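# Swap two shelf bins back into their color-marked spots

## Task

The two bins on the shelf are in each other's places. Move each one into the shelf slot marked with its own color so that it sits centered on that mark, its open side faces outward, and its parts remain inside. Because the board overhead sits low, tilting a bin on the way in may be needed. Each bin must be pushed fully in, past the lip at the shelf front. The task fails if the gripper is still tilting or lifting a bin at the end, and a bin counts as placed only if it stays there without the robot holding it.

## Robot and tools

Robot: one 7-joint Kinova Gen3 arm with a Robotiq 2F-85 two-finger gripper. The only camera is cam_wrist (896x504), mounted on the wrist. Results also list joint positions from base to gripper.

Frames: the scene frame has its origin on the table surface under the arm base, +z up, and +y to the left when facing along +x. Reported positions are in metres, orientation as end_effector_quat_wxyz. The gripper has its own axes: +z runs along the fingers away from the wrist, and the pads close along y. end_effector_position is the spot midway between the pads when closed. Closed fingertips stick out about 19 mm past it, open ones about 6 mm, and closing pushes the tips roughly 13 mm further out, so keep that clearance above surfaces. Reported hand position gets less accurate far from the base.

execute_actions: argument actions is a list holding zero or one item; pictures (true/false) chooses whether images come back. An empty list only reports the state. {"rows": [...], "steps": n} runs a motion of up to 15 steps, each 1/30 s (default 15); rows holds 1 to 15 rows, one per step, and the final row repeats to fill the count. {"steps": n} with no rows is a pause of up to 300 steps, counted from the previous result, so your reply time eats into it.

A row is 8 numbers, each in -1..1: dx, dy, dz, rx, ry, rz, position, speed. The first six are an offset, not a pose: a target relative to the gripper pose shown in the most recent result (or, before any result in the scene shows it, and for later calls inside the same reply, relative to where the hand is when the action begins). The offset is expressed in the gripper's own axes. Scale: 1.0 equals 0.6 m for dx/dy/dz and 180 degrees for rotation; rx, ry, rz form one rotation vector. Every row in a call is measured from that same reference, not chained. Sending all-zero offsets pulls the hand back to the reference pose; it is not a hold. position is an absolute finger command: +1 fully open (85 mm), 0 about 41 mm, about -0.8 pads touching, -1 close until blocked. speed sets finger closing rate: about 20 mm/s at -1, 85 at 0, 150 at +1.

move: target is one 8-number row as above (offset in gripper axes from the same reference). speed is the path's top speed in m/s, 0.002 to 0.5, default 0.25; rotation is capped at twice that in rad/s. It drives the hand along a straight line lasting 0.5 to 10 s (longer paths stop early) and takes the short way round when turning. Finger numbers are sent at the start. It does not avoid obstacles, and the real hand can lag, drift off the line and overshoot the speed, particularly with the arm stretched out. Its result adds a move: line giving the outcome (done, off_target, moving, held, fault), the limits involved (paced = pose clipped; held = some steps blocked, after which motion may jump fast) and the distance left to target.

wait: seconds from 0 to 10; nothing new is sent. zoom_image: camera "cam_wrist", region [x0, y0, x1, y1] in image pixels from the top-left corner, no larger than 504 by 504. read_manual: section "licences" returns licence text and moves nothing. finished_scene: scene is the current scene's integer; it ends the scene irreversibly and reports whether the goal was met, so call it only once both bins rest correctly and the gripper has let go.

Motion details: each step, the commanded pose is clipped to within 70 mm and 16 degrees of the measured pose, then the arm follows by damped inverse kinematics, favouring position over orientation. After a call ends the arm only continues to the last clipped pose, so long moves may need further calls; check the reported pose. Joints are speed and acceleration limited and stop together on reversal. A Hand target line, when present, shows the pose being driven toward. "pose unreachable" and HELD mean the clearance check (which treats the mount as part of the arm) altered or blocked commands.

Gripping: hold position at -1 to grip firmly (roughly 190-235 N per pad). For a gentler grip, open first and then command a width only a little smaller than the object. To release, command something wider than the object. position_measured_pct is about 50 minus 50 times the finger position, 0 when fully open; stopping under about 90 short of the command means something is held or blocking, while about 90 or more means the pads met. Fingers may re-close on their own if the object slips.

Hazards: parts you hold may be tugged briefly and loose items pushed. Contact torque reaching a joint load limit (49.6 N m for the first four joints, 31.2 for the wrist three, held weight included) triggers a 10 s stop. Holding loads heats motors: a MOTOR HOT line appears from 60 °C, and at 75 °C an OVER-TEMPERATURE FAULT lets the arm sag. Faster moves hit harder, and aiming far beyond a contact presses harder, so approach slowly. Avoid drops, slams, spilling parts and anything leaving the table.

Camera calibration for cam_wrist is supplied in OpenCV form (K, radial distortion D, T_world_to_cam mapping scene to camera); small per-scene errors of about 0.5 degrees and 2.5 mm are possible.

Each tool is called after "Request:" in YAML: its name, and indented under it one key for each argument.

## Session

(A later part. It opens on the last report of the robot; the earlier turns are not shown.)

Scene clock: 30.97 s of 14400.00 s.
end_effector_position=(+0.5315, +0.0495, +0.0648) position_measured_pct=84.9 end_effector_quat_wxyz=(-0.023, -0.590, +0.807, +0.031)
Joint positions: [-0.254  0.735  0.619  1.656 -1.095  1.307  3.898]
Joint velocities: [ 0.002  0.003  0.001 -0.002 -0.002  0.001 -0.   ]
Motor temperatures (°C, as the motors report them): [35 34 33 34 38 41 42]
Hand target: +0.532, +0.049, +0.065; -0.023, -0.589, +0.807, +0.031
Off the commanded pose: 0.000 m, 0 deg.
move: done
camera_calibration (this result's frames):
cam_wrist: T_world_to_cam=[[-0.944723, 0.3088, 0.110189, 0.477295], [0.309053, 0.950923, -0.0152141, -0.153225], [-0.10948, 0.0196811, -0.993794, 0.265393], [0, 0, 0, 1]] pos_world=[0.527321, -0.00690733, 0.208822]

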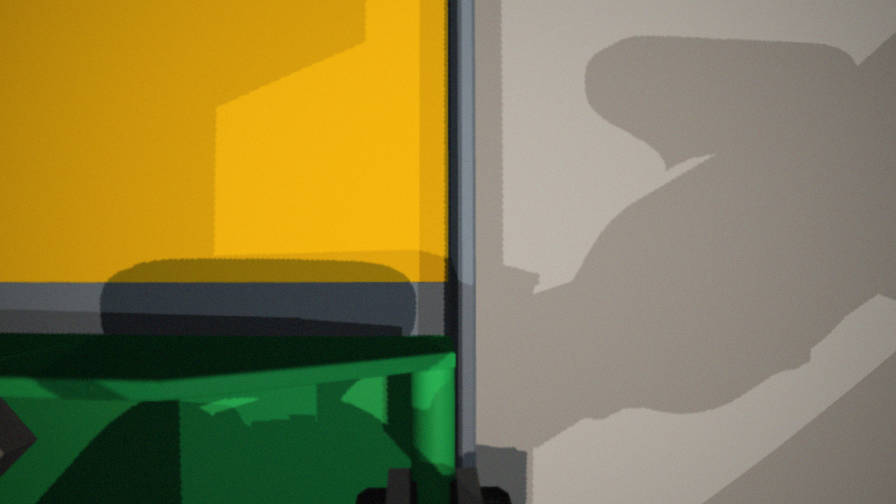

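Request:
move:
  target: [0,-0.002,0.028,0.026,0,0,-1,0]
  speed: 0.03

Request:
move:
  target: [0,0,0,0,0,0,-0.45,0]

Request:
move:
  target: [0,0,-0.12,0,0,0,-0.45,0]
  speed: 0.15

Request:
move:
  target: [0.373,0.387,0,0,0,0,-0.3,0]

Request:
move:
  target: [0,0,0.132,0,0,0,-0.3,0]
  speed: 0.08

Request:
move:
  target: [0,0,0,0,0,0,-1,0]

Request:
move:
  target: [-0.212,0,-0.078,-0.025,0,0,-1,0]
  speed: 0.1

Request:
move:
  target: [0,-0.3,0.008,0,0,0,-1,0]
  speed: 0.07

Scene clock: 33.67 s of 14400.00 s.
end_effector_position=(+0.5313, +0.0494, +0.0479) position_measured_pct=84.9 end_effector_quat_wxyz=(+0.001, -0.590, +0.807, -0.001)
Joint positions: [-0.283  0.714  0.607  1.761 -1.184  1.188  3.975]
Joint velocities: [-0.     0.    -0.     0.001  0.001 -0.001  0.   ]
Motor temperatures (°C, as the motors report them): [35 34 33 34 38 41 42]
Hand target: +0.531, +0.050, +0.048; +0.001, -0.590, +0.807, -0.001
Off the commanded pose: 0.000 m, 0 deg.
move: done
camera_calibration (this result's frames):
cam_wrist: T_world_to_cam=[[-0.950067, 0.310714, 0.0287929, 0.485626], [0.310403, 0.95049, -0.0148045, -0.154102], [-0.0319674, -0.00512788, -0.999476, 0.208958], [0, 0, 0, 1]] pos_world=[0.515891, -0.00334684, 0.192585]

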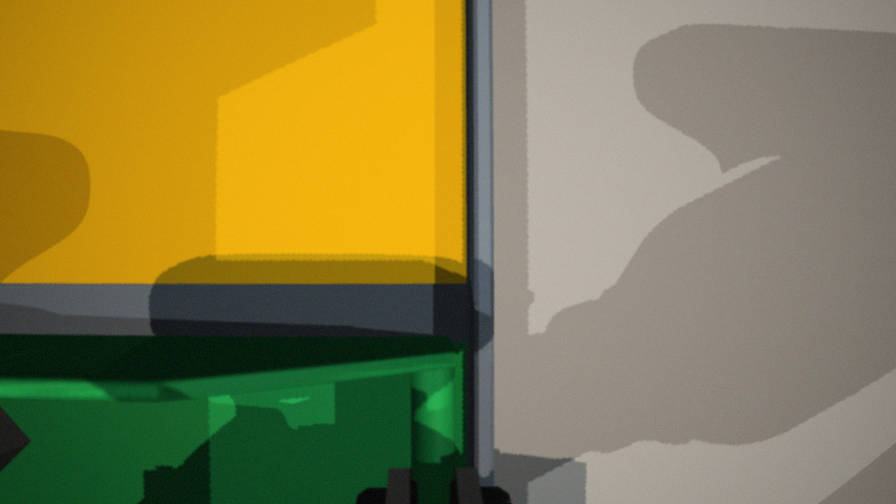

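Scene clock: 34.17 s of 14400.00 s.
end_effector_position=(+0.5313, +0.0494, +0.0479) position_measured_pct=72.6 end_effector_quat_wxyz=(+0.001, -0.590, +0.807, -0.001)
Joint positions: [-0.283  0.714  0.607  1.761 -1.184  1.188  3.975]
Joint velocities: [-0. -0. -0. -0.  0. -0. -0.]
Motor temperatures (°C, as the motors report them): [35 34 33 34 38 41 42]
Hand target: +0.531, +0.049, +0.048; +0.001, -0.590, +0.807, -0.001
Off the commanded pose: 0.000 m, 0 deg.
move: done
camera_calibration (this result's frames):
cam_wrist: T_world_to_cam=[[-0.95007, 0.310709, 0.0287599, 0.485637], [0.310399, 0.950491, -0.0147903, -0.154105], [-0.0319315, -0.00512477, -0.999477, 0.208955], [0, 0, 0, 1]] pos_world=[0.515896, -0.00334521, 0.1926]

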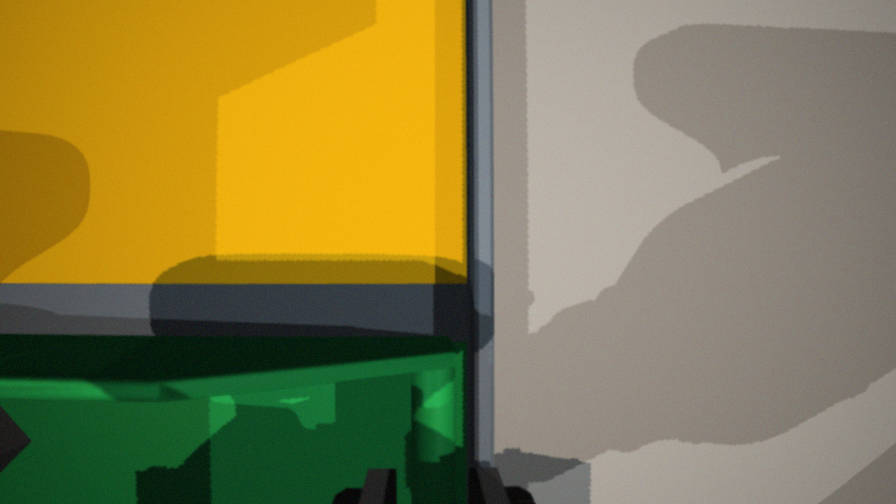

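Scene clock: 34.97 s of 14400.00 s.
end_effector_position=(+0.5311, +0.0495, +0.1197) position_measured_pct=72.6 end_effector_quat_wxyz=(+0.001, -0.590, +0.808, -0.001)
Joint positions: [-0.228  0.626  0.667  1.701 -1.068  1.315  3.911]
Joint velocities: [ 0.001 -0.004  0.002 -0.001 -0.001  0.001  0.   ]
Motor temperatures (°C, as the motors report them): [35 34 33 34 38 41 42]
Hand target: +0.531, +0.049, +0.120; +0.001, -0.590, +0.808, -0.001
Off the commanded pose: 0.000 m, 0 deg.
move: done
camera_calibration (this result's frames):
cam_wrist: T_world_to_cam=[[-0.949993, 0.310916, 0.0290544, 0.483241], [0.310611, 0.950425, -0.014574, -0.153123], [-0.0321453, -0.00482057, -0.999472, 0.280739], [0, 0, 0, 1]] pos_world=[0.515662, -0.0033617, 0.264319]

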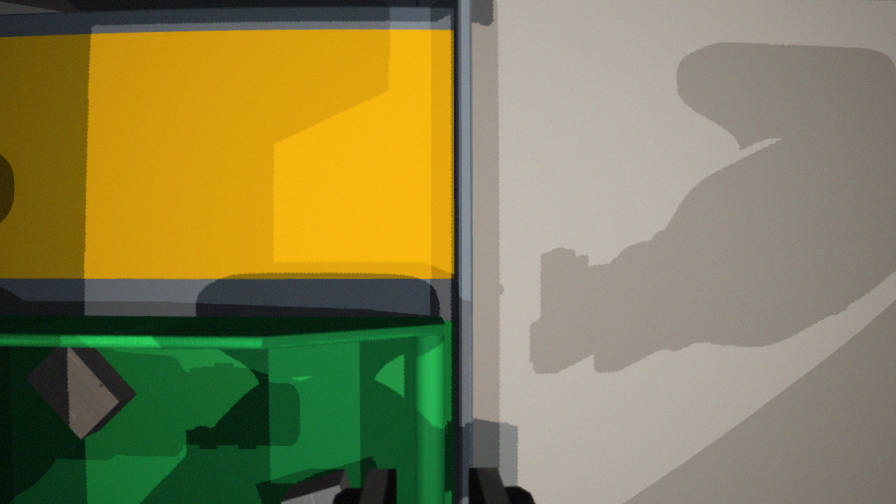

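Scene clock: 36.70 s of 14400.00 s.
end_effector_position=(+0.2419, -0.0923, +0.1188) position_measured_pct=65.1 end_effector_quat_wxyz=(-0.000, -0.591, +0.807, -0.001)
Joint positions: [ 0.351  0.819  0.682  2.249 -1.049  1.155  4.945]
Joint velocities: [ 0.011  0.009  0.005  0.    -0.001  0.004  0.003]
Motor temperatures (°C, as the motors report them): [35 34 33 34 38 41 42]
Hand target: +0.242, -0.093, +0.119; -0.000, -0.590, +0.807, -0.001
Off the commanded pose: 0.001 m, 0 deg.
move: done
camera_calibration (this result's frames):
cam_wrist: T_world_to_cam=[[-0.950419, 0.309393, 0.0313153, 0.252282], [0.30904, 0.95092, -0.0156654, 0.0719354], [-0.0346251, -0.005211, -0.999387, 0.270464], [0, 0, 0, 1]] pos_world=[0.226907, -0.14505, 0.263525]

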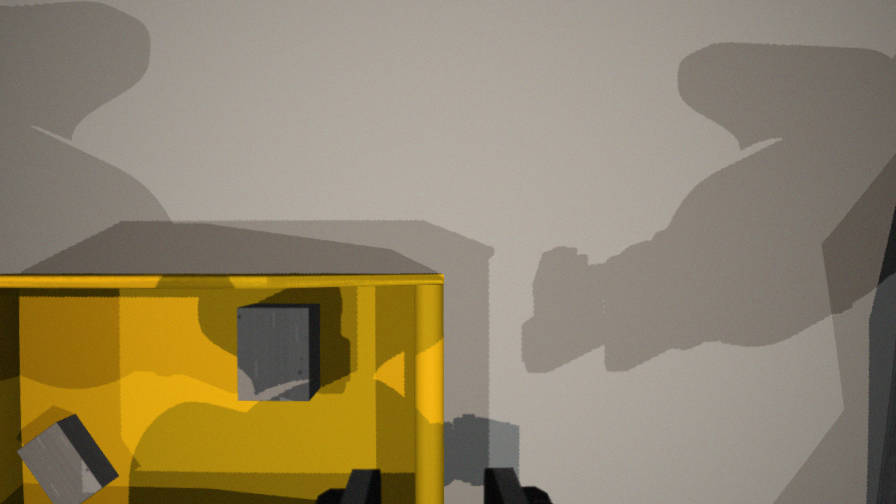

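Scene clock: 37.97 s of 14400.00 s.
end_effector_position=(+0.2421, -0.0923, +0.0400) position_measured_pct=65.1 end_effector_quat_wxyz=(-0.001, -0.591, +0.807, -0.001)
Joint positions: [ 0.314  0.977  0.534  2.329 -1.331  1.033  5.125]
Joint velocities: [ 0.     0.006 -0.002  0.001  0.001 -0.002 -0.001]
Motor temperatures (°C, as the motors report them): [35 34 33 34 38 41 42]
Hand target: +0.242, -0.092, +0.040; -0.001, -0.591, +0.807, -0.001
Off the commanded pose: 0.000 m, 0 deg.
move: done
camera_calibration (this result's frames):
cam_wrist: T_world_to_cam=[[-0.950612, 0.308787, 0.0314069, 0.254938], [0.308417, 0.951114, -0.0161453, 0.0709203], [-0.034857, -0.0056615, -0.999376, 0.191654], [0, 0, 0, 1]] pos_world=[0.227155, -0.14509, 0.184672]

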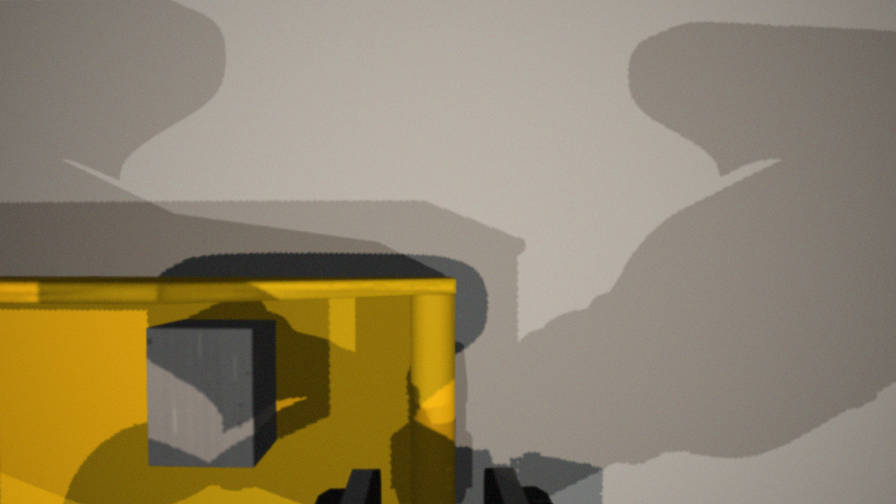

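Scene clock: 38.50 s of 14400.00 s.
end_effector_position=(+0.2421, -0.0923, +0.0402) position_measured_pct=84.9 end_effector_quat_wxyz=(-0.001, -0.591, +0.807, -0.001)
Joint positions: [ 0.314  0.976  0.534  2.33  -1.331  1.034  5.125]
Joint velocities: [-0.    -0.    -0.    -0.    -0.001  0.    -0.   ]
Motor temperatures (°C, as the motors report them): [35 34 33 34 38 41 42]
Hand target: +0.242, -0.092, +0.040; -0.001, -0.591, +0.807, -0.001
Off the commanded pose: 0.000 m, 0 deg.
move: done
camera_calibration (this result's frames):
cam_wrist: T_world_to_cam=[[-0.950622, 0.308803, 0.0309653, 0.254956], [0.308431, 0.951108, -0.0162644, 0.0709183], [-0.0344738, -0.00591064, -0.999388, 0.191821], [0, 0, 0, 1]] pos_world=[0.227106, -0.145048, 0.184963]

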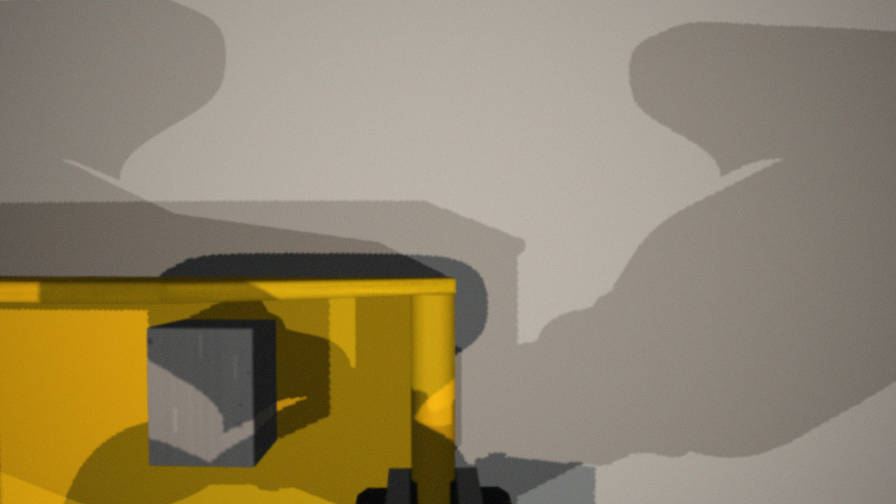

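Scene clock: 40.17 s of 14400.00 s.
end_effector_position=(+0.2799, +0.0289, +0.0865) position_measured_pct=84.9 end_effector_quat_wxyz=(-0.023, -0.590, +0.807, +0.031)
Joint positions: [-0.028  0.58   0.657  2.389 -1.076  1.073  4.603]
Joint velocities: [-0.009 -0.01  -0.005 -0.     0.    -0.002 -0.002]
Motor temperatures (°C, as the motors report them): [35 34 33 34 38 41 42]
Hand target: +0.281, +0.029, +0.087; -0.023, -0.590, +0.806, +0.030
Off the commanded pose: 0.001 m, 0 deg.
move: done
camera_calibration (this result's frames):
cam_wrist: T_world_to_cam=[[-0.944841, 0.308668, 0.109542, 0.243683], [0.308919, 0.950968, -0.015097, -0.055565], [-0.108831, 0.0195752, -0.993868, 0.259692], [0, 0, 0, 1]] pos_world=[0.27567, -0.0274603, 0.230567]

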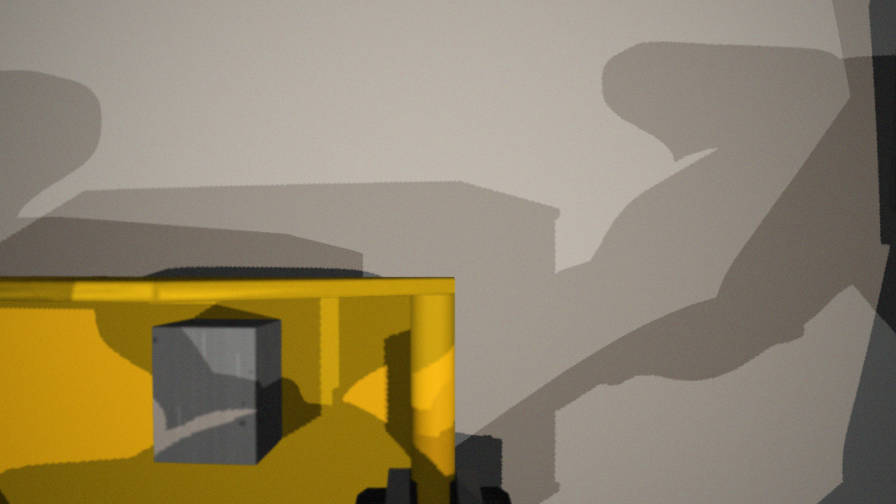

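Scene clock: 43.07 s of 14400.00 s.
end_effector_position=(+0.4376, -0.0266, +0.0657) position_measured_pct=84.9 end_effector_quat_wxyz=(-0.032, -0.584, +0.810, +0.040)
Joint positions: [-0.072  0.783  0.581  1.857 -1.075  1.243  4.202]
Joint velocities: [ 0.009 -0.003 -0.015 -0.002  0.005 -0.008 -0.006]
Motor temperatures (°C, as the motors report them): [35 34 33 34 38 41 42]
Hand target: +0.451, -0.026, +0.068; -0.023, -0.590, +0.807, +0.031
Off the commanded pose: 0.013 m, 2 deg.
move: off_target
camera_calibration (this result's frames):
cam_wrist: T_world_to_cam=[[-0.937363, 0.321191, 0.134861, 0.407395], [0.321553, 0.946687, -0.0196877, -0.0571531], [-0.133995, 0.0249105, -0.990669, 0.268227], [0, 0, 0, 1]] pos_world=[0.436196, -0.0834271, 0.209657]

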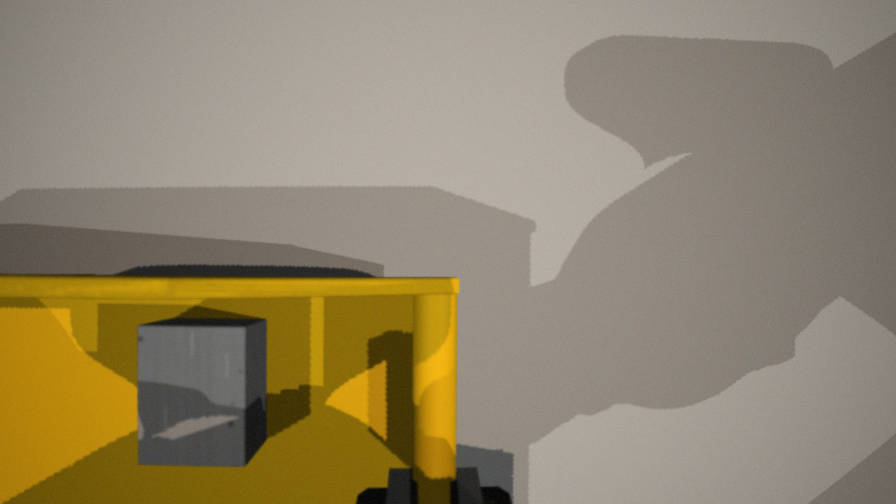

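Request:
move:
  target: [0,0.06,0,0.033,0,0,-1,0]
  speed: 0.05

Request:
move:
  target: [0,0,0.046,0,0,0,-1,0]
  speed: 0.04

Request:
move:
  target: [0,0,0,0,0,0,-0.3,0]

Request:
move:
  target: [0,-0.15,-0.5,0,0,0,-0.3,0]

Scene clock: 45.13 s of 14400.00 s.
end_effector_position=(+0.4028, -0.0147, +0.0686) position_measured_pct=84.9 end_effector_quat_wxyz=(-0.003, -0.585, +0.811, -0.000)
Joint positions: [-0.06   0.696  0.578  2.079 -1.177  1.122  4.382]
Joint velocities: [-0.    -0.004  0.002  0.001 -0.     0.001  0.   ]
Motor temperatures (°C, as the motors report them): [35 34 33 34 38 41 42]
Hand target: +0.403, -0.015, +0.069; -0.002, -0.584, +0.811, -0.001
Off the commanded pose: 0.001 m, 0 deg.
move: done
camera_calibration (this result's frames):
cam_wrist: T_world_to_cam=[[-0.945582, 0.323545, 0.0345322, 0.380892], [0.323079, 0.946192, -0.0184649, -0.0578655], [-0.0386484, -0.00630343, -0.999233, 0.227798], [0, 0, 0, 1]] pos_world=[0.387664, -0.0670479, 0.213402]

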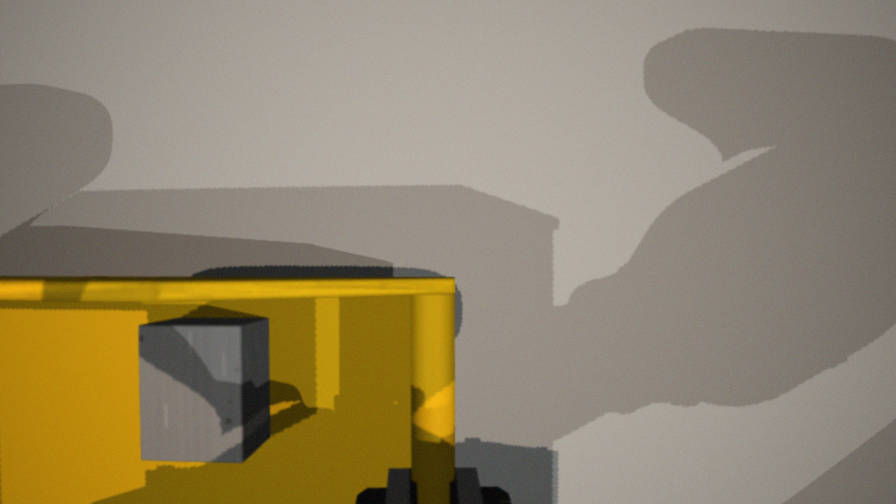

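Scene clock: 46.07 s of 14400.00 s.
end_effector_position=(+0.4028, -0.0146, +0.0410) position_measured_pct=84.9 end_effector_quat_wxyz=(-0.002, -0.585, +0.811, -0.000)
Joint positions: [-0.079  0.742  0.541  2.098 -1.252  1.08   4.427]
Joint velocities: [-0.     0.002  0.    -0.001 -0.002 -0.001  0.   ]
Motor temperatures (°C, as the motors report them): [35 34 33 34 38 41 42]
Hand target: +0.403, -0.015, +0.041; -0.003, -0.585, +0.811, -0.000
Off the commanded pose: 0.000 m, 0 deg.
move: done
camera_calibration (this result's frames):
cam_wrist: T_world_to_cam=[[-0.945647, 0.323352, 0.0345576, 0.381751], [0.322895, 0.946259, -0.0182521, -0.0583922], [-0.0386023, -0.00610157, -0.999236, 0.200287], [0, 0, 0, 1]] pos_world=[0.387588, -0.066964, 0.185876]

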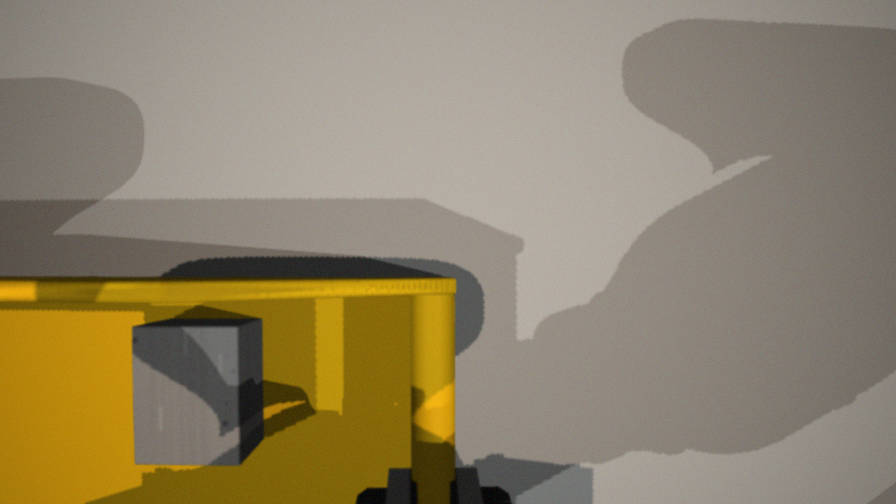

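Scene clock: 46.67 s of 14400.00 s.
end_effector_position=(+0.4028, -0.0146, +0.0411) position_measured_pct=65.1 end_effector_quat_wxyz=(-0.002, -0.585, +0.811, -0.000)
Joint positions: [-0.079  0.742  0.541  2.098 -1.252  1.08   4.427]
Joint velocities: [ 0.    -0.001  0.     0.    -0.    -0.    -0.001]
Motor temperatures (°C, as the motors report them): [35 34 33 34 38 41 42]
Hand target: +0.403, -0.015, +0.041; -0.002, -0.585, +0.811, -0.000
Off the commanded pose: 0.000 m, 0 deg.
move: done
camera_calibration (this result's frames):
cam_wrist: T_world_to_cam=[[-0.945649, 0.323349, 0.0345456, 0.381756], [0.322892, 0.94626, -0.01825, -0.0583923], [-0.0385902, -0.00610362, -0.999236, 0.200286], [0, 0, 0, 1]] pos_world=[0.387591, -0.0669637, 0.18588]

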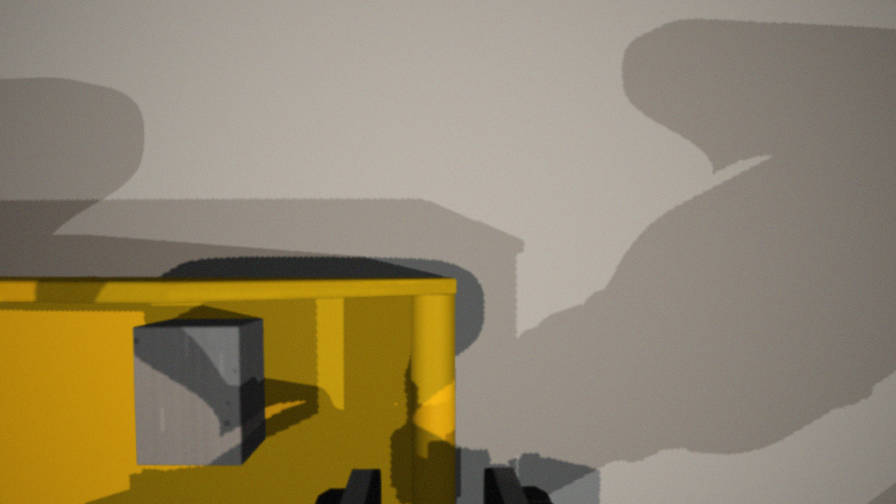

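Scene clock: 48.40 s of 14400.00 s.
end_effector_position=(+0.4896, -0.0423, +0.3406) position_measured_pct=65.1 end_effector_quat_wxyz=(-0.002, -0.585, +0.811, -0.000)
Joint positions: [ 0.236  0.62   0.713  1.294 -0.878  1.808  3.952]
Joint velocities: [ 0.007  0.006  0.002 -0.002 -0.001  0.001  0.001]
Motor temperatures (°C, as the motors report them): [35 34 33 34 38 41 42]
Hand target: +0.489, -0.043, +0.341; -0.002, -0.584, +0.812, -0.000
Off the commanded pose: 0.000 m, 0 deg.
move: done
camera_calibration (this result's frames):
cam_wrist: T_world_to_cam=[[-0.945734, 0.323185, 0.0337345, 0.46276], [0.322744, 0.946317, -0.0179165, -0.0547477], [-0.0377139, -0.00605662, -0.99927, 0.502351], [0, 0, 0, 1]] pos_world=[0.474263, -0.0947057, 0.485393]

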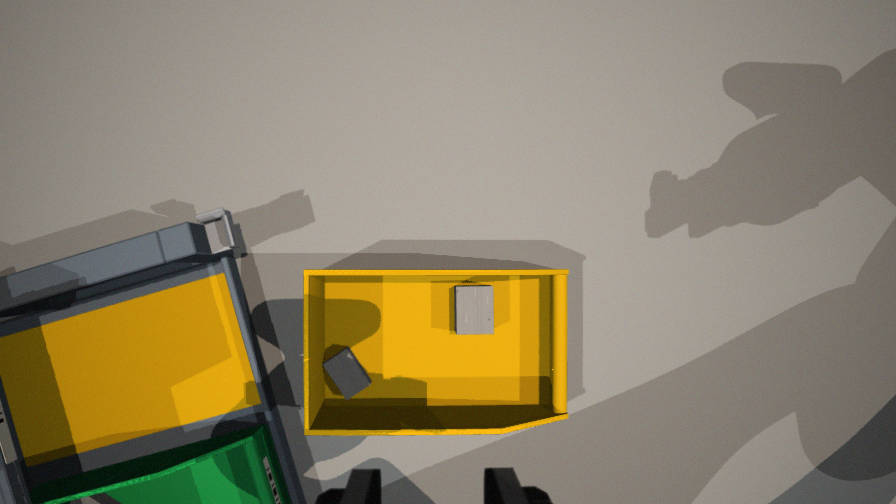

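Request:
move:
  target: [0,0.15,0.42,0,0,0,-0.3,0]

Request:
move:
  target: [0,0,0.083,0,0,0,-0.3,0]
  speed: 0.08

Request:
move:
  target: [0,0,0,0,0,0,-1,0]

Request:
move:
  target: [0.108,0,-0.12,0,0,-0.089,-1,0]
  speed: 0.08

Request:
move:
  target: [0,-0.2,0,0,0,0,-1,0]
  speed: 0.06

Scene clock: 50.70 s of 14400.00 s.
end_effector_position=(+0.4032, -0.0141, +0.0891) position_measured_pct=65.1 end_effector_quat_wxyz=(-0.002, -0.585, +0.811, -0.000)
Joint positions: [-0.042  0.66   0.595  2.061 -1.121  1.152  4.348]
Joint velocities: [-0.001  0.003 -0.001  0.001  0.    -0.001  0.   ]
Motor temperatures (°C, as the motors report them): [35 34 33 34 38 41 42]
Hand target: +0.403, -0.014, +0.089; -0.002, -0.585, +0.811, -0.000
Off the commanded pose: 0.001 m, 0 deg.
move: done
camera_calibration (this result's frames):
cam_wrist: T_world_to_cam=[[-0.945946, 0.322537, 0.0339962, 0.380505], [0.322095, 0.946538, -0.0179322, -0.0577794], [-0.0379625, -0.00601291, -0.999261, 0.248072], [0, 0, 0, 1]] pos_world=[0.387965, -0.0665449, 0.233917]

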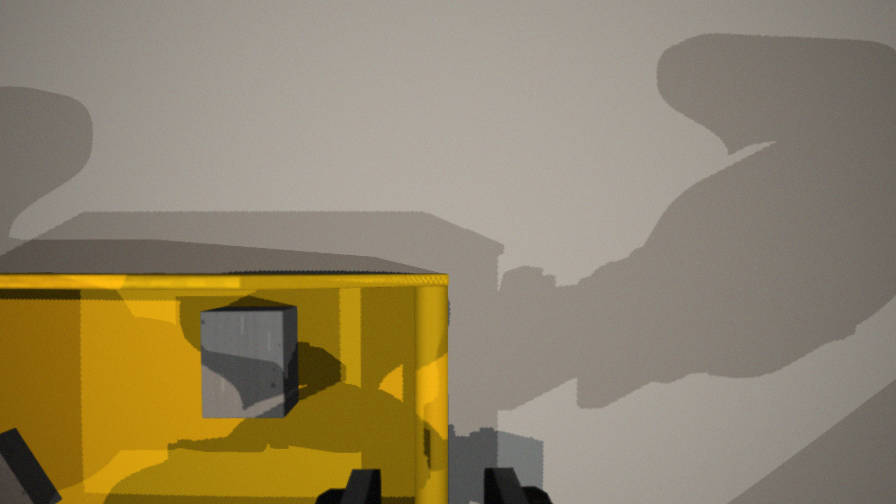

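Scene clock: 51.60 s of 14400.00 s.
end_effector_position=(+0.4032, -0.0142, +0.0395) position_measured_pct=65.1 end_effector_quat_wxyz=(-0.002, -0.585, +0.811, -0.000)
Joint positions: [-0.074  0.741  0.53   2.099 -1.254  1.071  4.427]
Joint velocities: [-0.     0.004 -0.001  0.     0.    -0.001 -0.   ]
Motor temperatures (°C, as the motors report them): [35 34 33 34 38 41 42]
Hand target: +0.403, -0.014, +0.039; -0.002, -0.585, +0.811, -0.000
Off the commanded pose: 0.000 m, 0 deg.
move: done
camera_calibration (this result's frames):
cam_wrist: T_world_to_cam=[[-0.946074, 0.322186, 0.0337747, 0.382231], [0.321737, 0.946655, -0.0181367, -0.0584519], [-0.0378164, -0.00629207, -0.999265, 0.19847], [0, 0, 0, 1]] pos_world=[0.38793, -0.0665669, 0.184354]

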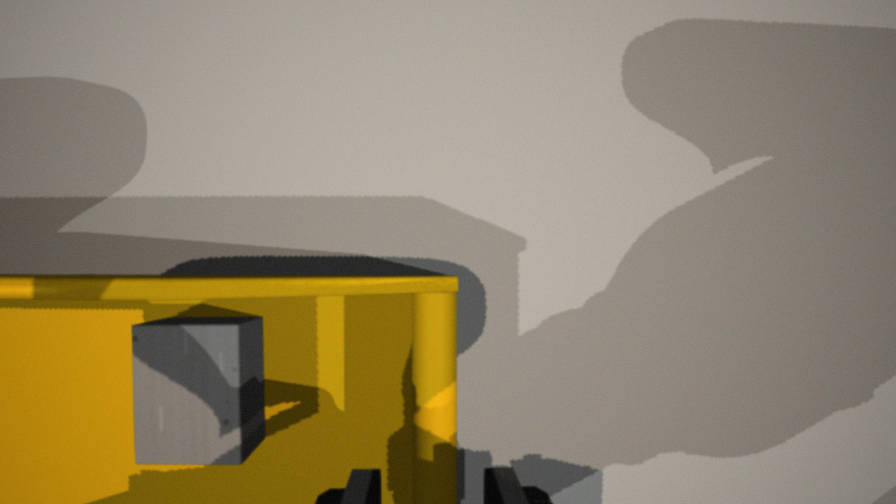

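Scene clock: 52.13 s of 14400.00 s.
end_effector_position=(+0.4031, -0.0142, +0.0398) position_measured_pct=84.5 end_effector_quat_wxyz=(-0.002, -0.585, +0.811, -0.001)
Joint positions: [-0.074  0.741  0.53   2.099 -1.253  1.071  4.427]
Joint velocities: [-0.     0.001  0.001  0.    -0.     0.     0.   ]
Motor temperatures (°C, as the motors report them): [35 34 33 34 38 41 42]
Hand target: +0.403, -0.014, +0.040; -0.002, -0.585, +0.811, -0.000
Off the commanded pose: 0.000 m, 0 deg.
move: done
camera_calibration (this result's frames):
cam_wrist: T_world_to_cam=[[-0.946042, 0.32231, 0.0334669, 0.382204], [0.321867, 0.946613, -0.0180254, -0.0585089], [-0.03749, -0.00628093, -0.999277, 0.198614], [0, 0, 0, 1]] pos_world=[0.38786, -0.0665555, 0.184625]

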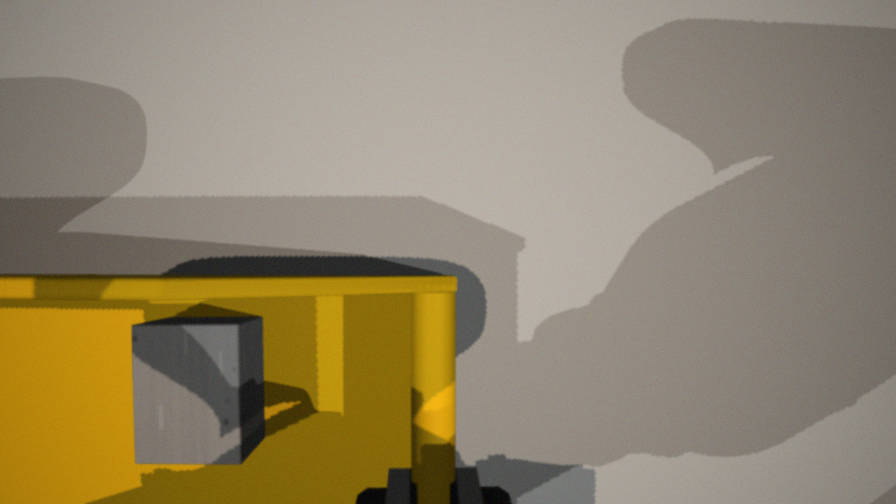

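Scene clock: 54.13 s of 14400.00 s.
end_effector_position=(+0.3824, -0.0748, +0.1109) position_measured_pct=84.5 end_effector_quat_wxyz=(+0.002, +0.692, -0.721, -0.001)
Joint positions: [ 0.142  0.74   0.565  1.988 -1.057  1.193  4.722]
Joint velocities: [ 0.004  0.003  0.004 -0.001 -0.002  0.002  0.   ]
Motor temperatures (°C, as the motors report them): [35 34 33 34 38 41 42]
Hand target: +0.383, -0.075, +0.112; +0.002, +0.692, -0.722, +0.000
Off the commanded pose: 0.001 m, 0 deg.
move: done
camera_calibration (this result's frames):
cam_wrist: T_world_to_cam=[[-0.998146, 0.0482914, 0.0370344, 0.378763], [0.047725, 0.998732, -0.0160296, 0.115349], [-0.0377615, -0.0142324, -0.999185, 0.268015], [0, 0, 0, 1]] pos_world=[0.382677, -0.129679, 0.255618]

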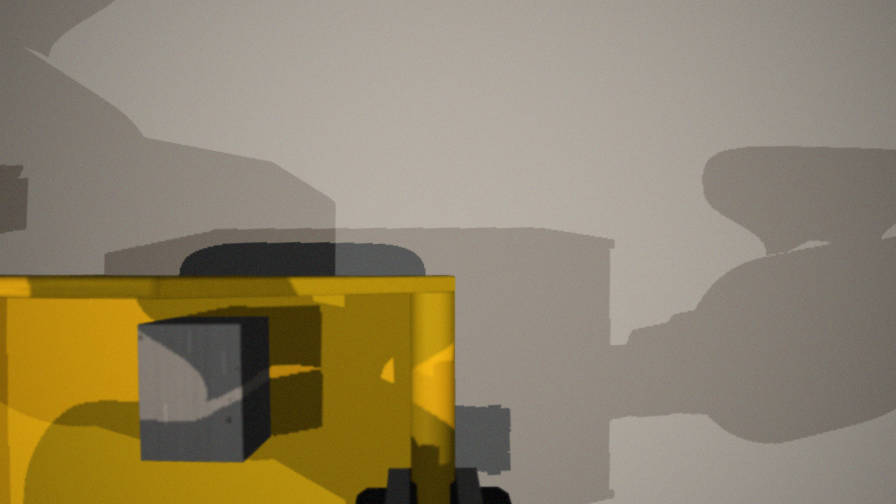

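Scene clock: 56.40 s of 14400.00 s.
end_effector_position=(+0.5019, -0.0794, +0.1095) position_measured_pct=84.5 end_effector_quat_wxyz=(+0.003, +0.693, -0.721, -0.002)
Joint positions: [ 0.061  0.822  0.551  1.629 -1.063  1.309  4.404]
Joint velocities: [ 0.     0.002 -0.001 -0.001  0.    -0.001 -0.   ]
Motor temperatures (°C, as the motors report them): [35 35 33 34 38 41 42]
Hand target: +0.502, -0.080, +0.110; +0.002, +0.692, -0.721, -0.001
Off the commanded pose: 0.001 m, 0 deg.
move: done
camera_calibration (this result's frames):
cam_wrist: T_world_to_cam=[[-0.998089, 0.0480943, 0.0387922, 0.498132], [0.047545, 0.998757, -0.0149615, 0.114208], [-0.0394635, -0.0130885, -0.999135, 0.271954], [0, 0, 0, 1]] pos_world=[0.502482, -0.134463, 0.254104]

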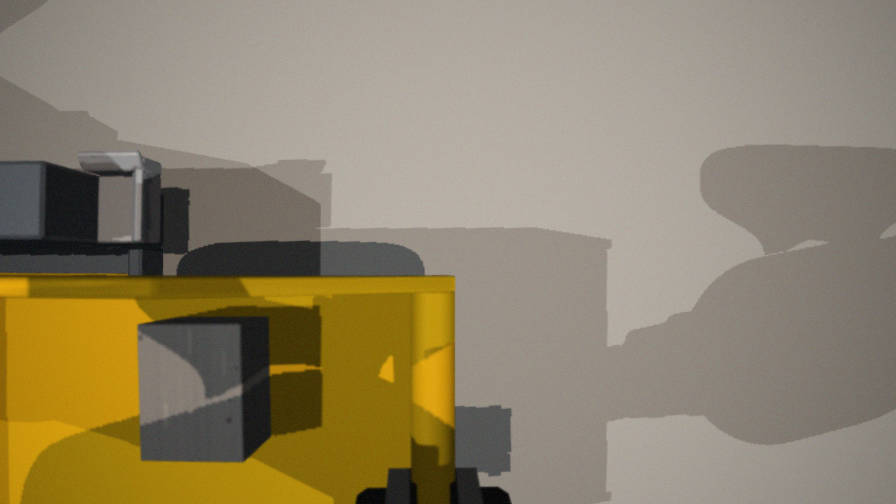

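Request:
move:
  target: [0.005,-0.03,0.062,-0.023,0,0,-1,0]
  speed: 0.04

Request:
move:
  target: [0,-0.14,0,0,0,0,-1,0]
  speed: 0.05

Scene clock: 58.23 s of 14400.00 s.
end_effector_position=(+0.5195, -0.0828, +0.0719) position_measured_pct=84.5 end_effector_quat_wxyz=(+0.028, +0.692, -0.721, -0.029)
Joint positions: [ 0.015  0.913  0.536  1.517 -1.051  1.322  4.317]
Joint velocities: [ 0.     0.002  0.    -0.002  0.    -0.    -0.   ]
Motor temperatures (°C, as the motors report them): [35 35 33 34 38 41 42]
Hand target: +0.520, -0.083, +0.072; +0.028, +0.692, -0.721, -0.028
Off the commanded pose: 0.000 m, 0 deg.
move: done
camera_calibration (this result's frames):
cam_wrist: T_world_to_cam=[[-0.992639, 0.0474014, 0.111451, 0.509168], [0.0460323, 0.99883, -0.0148276, 0.116944], [-0.112023, -0.00958809, -0.993659, 0.272636], [0, 0, 0, 1]] pos_world=[0.530578, -0.138328, 0.215894]

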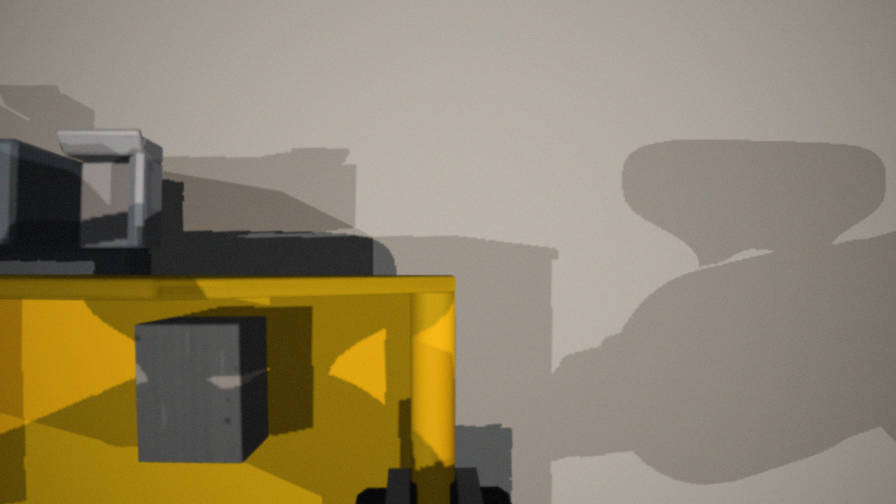

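Scene clock: 60.17 s of 14400.00 s.
end_effector_position=(+0.6032, -0.0858, +0.0646) position_measured_pct=84.5 end_effector_quat_wxyz=(+0.028, +0.692, -0.721, -0.029)
Joint positions: [ 0.015  1.025  0.529  1.177 -1.061  1.426  4.092]
Joint velocities: [ 0.001  0.004  0.001 -0.002 -0.001 -0.    -0.   ]
Motor temperatures (°C, as the motors report them): [35 35 33 34 38 41 42]
Hand target: +0.603, -0.086, +0.065; +0.028, +0.692, -0.721, -0.029
Off the commanded pose: 0.001 m, 0 deg.
move: done
camera_calibration (this result's frames):
cam_wrist: T_world_to_cam=[[-0.992567, 0.0469419, 0.112285, 0.593026], [0.0456302, 0.998857, -0.0142245, 0.116163], [-0.112824, -0.00899513, -0.993574, 0.275259], [0, 0, 0, 1]] pos_world=[0.614373, -0.141392, 0.208555]

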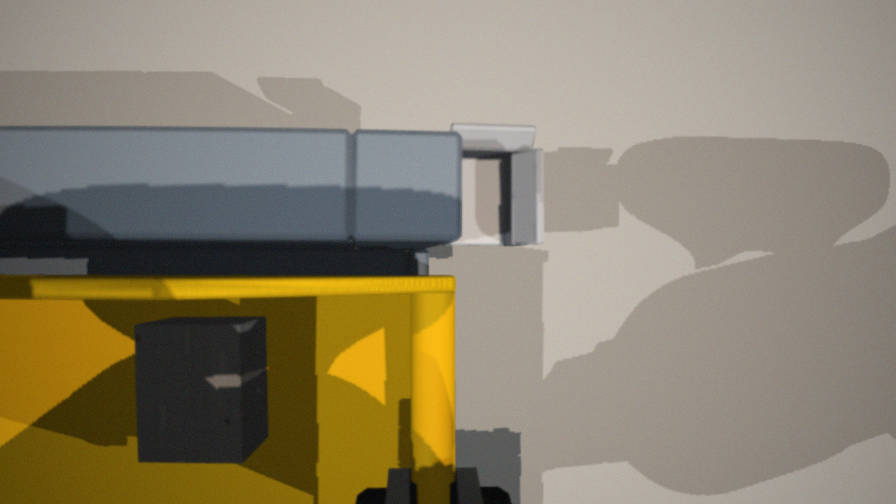

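Request:
move:
  target: [0,-0.025,-0.002,0,0,0.004,-1,0]
  speed: 0.03

Request:
move:
  target: [0,-0.002,0.029,0.026,0,0,-1,0]
  speed: 0.03

Request:
move:
  target: [0,0,0,0,0,0,-0.3,0]

Request:
move:
  target: [-0.15,0.03,-0.35,0,0,0,-0.3,0]

Scene clock: 61.60 s of 14400.00 s.
end_effector_position=(+0.6180, -0.0860, +0.0639) position_measured_pct=84.5 end_effector_quat_wxyz=(+0.028, +0.688, -0.725, -0.030)
Joint positions: [ 0.019  1.05   0.53   1.105 -1.065  1.45   4.035]
Joint velocities: [ 0.001  0.001  0.001 -0.002  0.     0.     0.001]
Motor temperatures (°C, as the motors report them): [35 35 33 34 38 41 42]
Hand target: +0.618, -0.086, +0.065; +0.028, +0.688, -0.725, -0.029
Off the commanded pose: 0.001 m, 0 deg.
move: done
camera_calibration (this result's frames):
cam_wrist: T_world_to_cam=[[-0.991793, 0.0592595, 0.113293, 0.60836], [0.0579863, 0.998212, -0.0145035, 0.108027], [-0.11395, -0.00781499, -0.993456, 0.277068], [0, 0, 0, 1]] pos_world=[0.628675, -0.14172, 0.207898]

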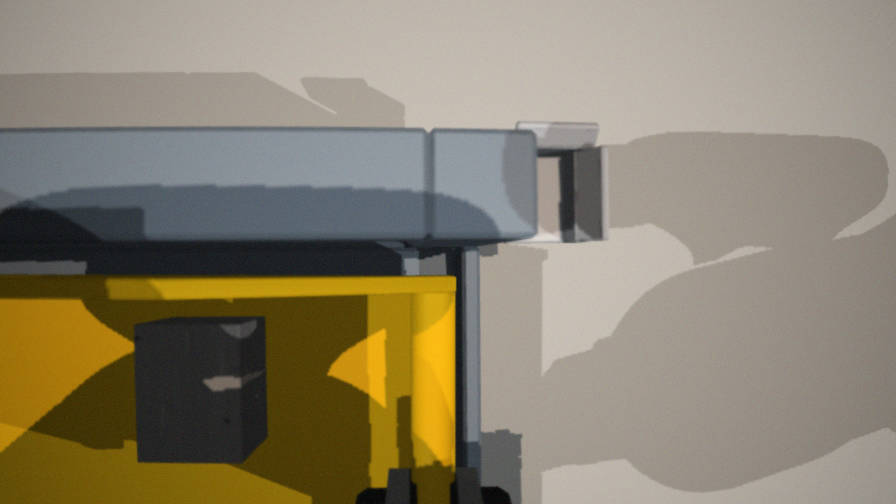

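Scene clock: 63.20 s of 14400.00 s.
end_effector_position=(+0.6177, -0.0863, +0.0474) position_measured_pct=84.5 end_effector_quat_wxyz=(+0.000, +0.688, -0.725, +0.000)
Joint positions: [ 0.004  1.022  0.508  1.237 -1.132  1.331  4.126]
Joint velocities: [-0.    -0.004  0.     0.002  0.001 -0.002  0.001]
Motor temperatures (°C, as the motors report them): [35 35 33 34 38 41 42]
Hand target: +0.618, -0.086, +0.047; +0.000, +0.688, -0.725, -0.000
Off the commanded pose: 0.001 m, 0 deg.
move: done
camera_calibration (this result's frames):
cam_wrist: T_world_to_cam=[[-0.99772, 0.0597157, 0.0314342, 0.617535], [0.0592733, 0.998132, -0.0148261, 0.107293], [-0.0322608, -0.0129291, -0.999396, 0.210023], [0, 0, 0, 1]] pos_world=[0.616543, -0.141253, 0.192075]

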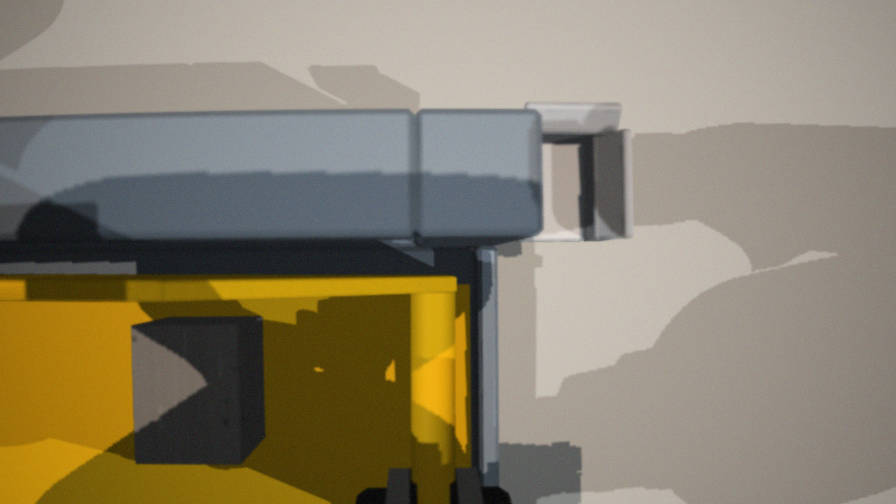

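Scene clock: 63.80 s of 14400.00 s.
end_effector_position=(+0.6177, -0.0863, +0.0474) position_measured_pct=65.1 end_effector_quat_wxyz=(+0.000, +0.688, -0.725, +0.000)
Joint positions: [ 0.004  1.022  0.508  1.237 -1.132  1.331  4.126]
Joint velocities: [-0. -0. -0. -0. -0. -0.  0.]
Motor temperatures (°C, as the motors report them): [35 35 33 34 38 41 42]
Hand target: +0.618, -0.086, +0.047; +0.000, +0.688, -0.725, +0.000
Off the commanded pose: 0.000 m, 0 deg.
move: done
camera_calibration (this result's frames):
cam_wrist: T_world_to_cam=[[-0.997721, 0.0597122, 0.0314236, 0.617539], [0.0592697, 0.998132, -0.0148277, 0.107294], [-0.0322503, -0.0129314, -0.999396, 0.210021], [0, 0, 0, 1]] pos_world=[0.616546, -0.141253, 0.19208]

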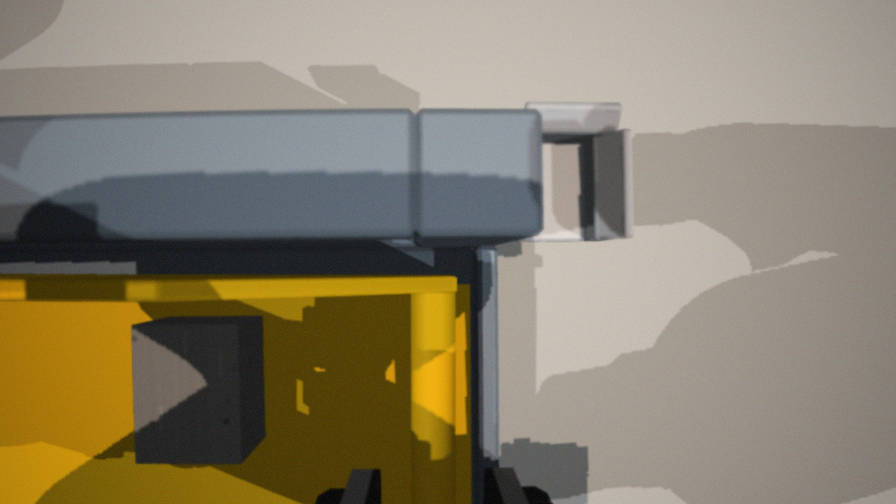

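Scene clock: 65.10 s of 14400.00 s.
end_effector_position=(+0.6044, +0.0042, +0.2574) position_measured_pct=65.1 end_effector_quat_wxyz=(-0.000, +0.688, -0.726, +0.000)
Joint positions: [ 0.076  0.71   0.603  1.137 -0.975  1.681  3.939]
Joint velocities: [ 0.002 -0.001  0.003 -0.    -0.001  0.001  0.   ]
Motor temperatures (°C, as the motors report them): [36 35 33 34 38 41 42]
Hand target: +0.604, +0.004, +0.257; -0.000, +0.688, -0.726, +0.000
Off the commanded pose: 0.000 m, 0 deg.
move: done
camera_calibration (this result's frames):
cam_wrist: T_world_to_cam=[[-0.997699, 0.0603835, 0.0308273, 0.592394], [0.0599772, 0.998102, -0.0139401, 0.0202176], [-0.0316105, -0.0120591, -0.999428, 0.420191], [0, 0, 0, 1]] pos_world=[0.603101, -0.0508829, 0.401971]

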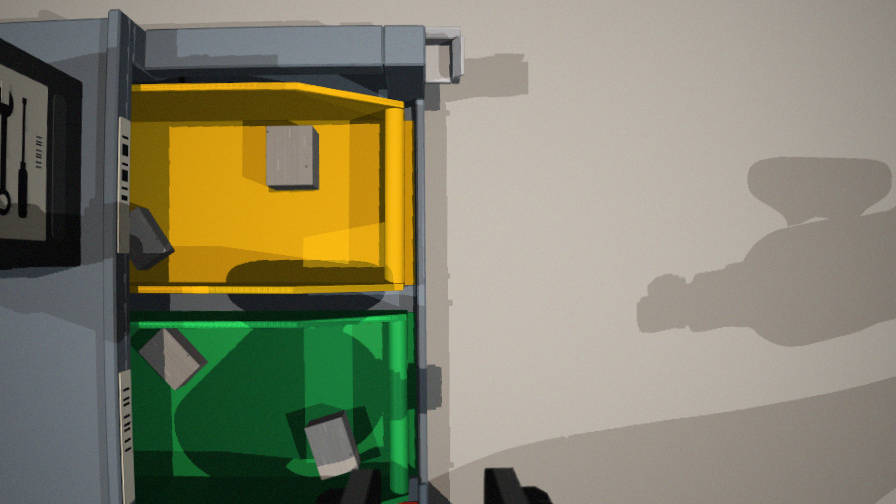

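Request:
finished_scene:
  scene: 2

The scene is finished: the task was done.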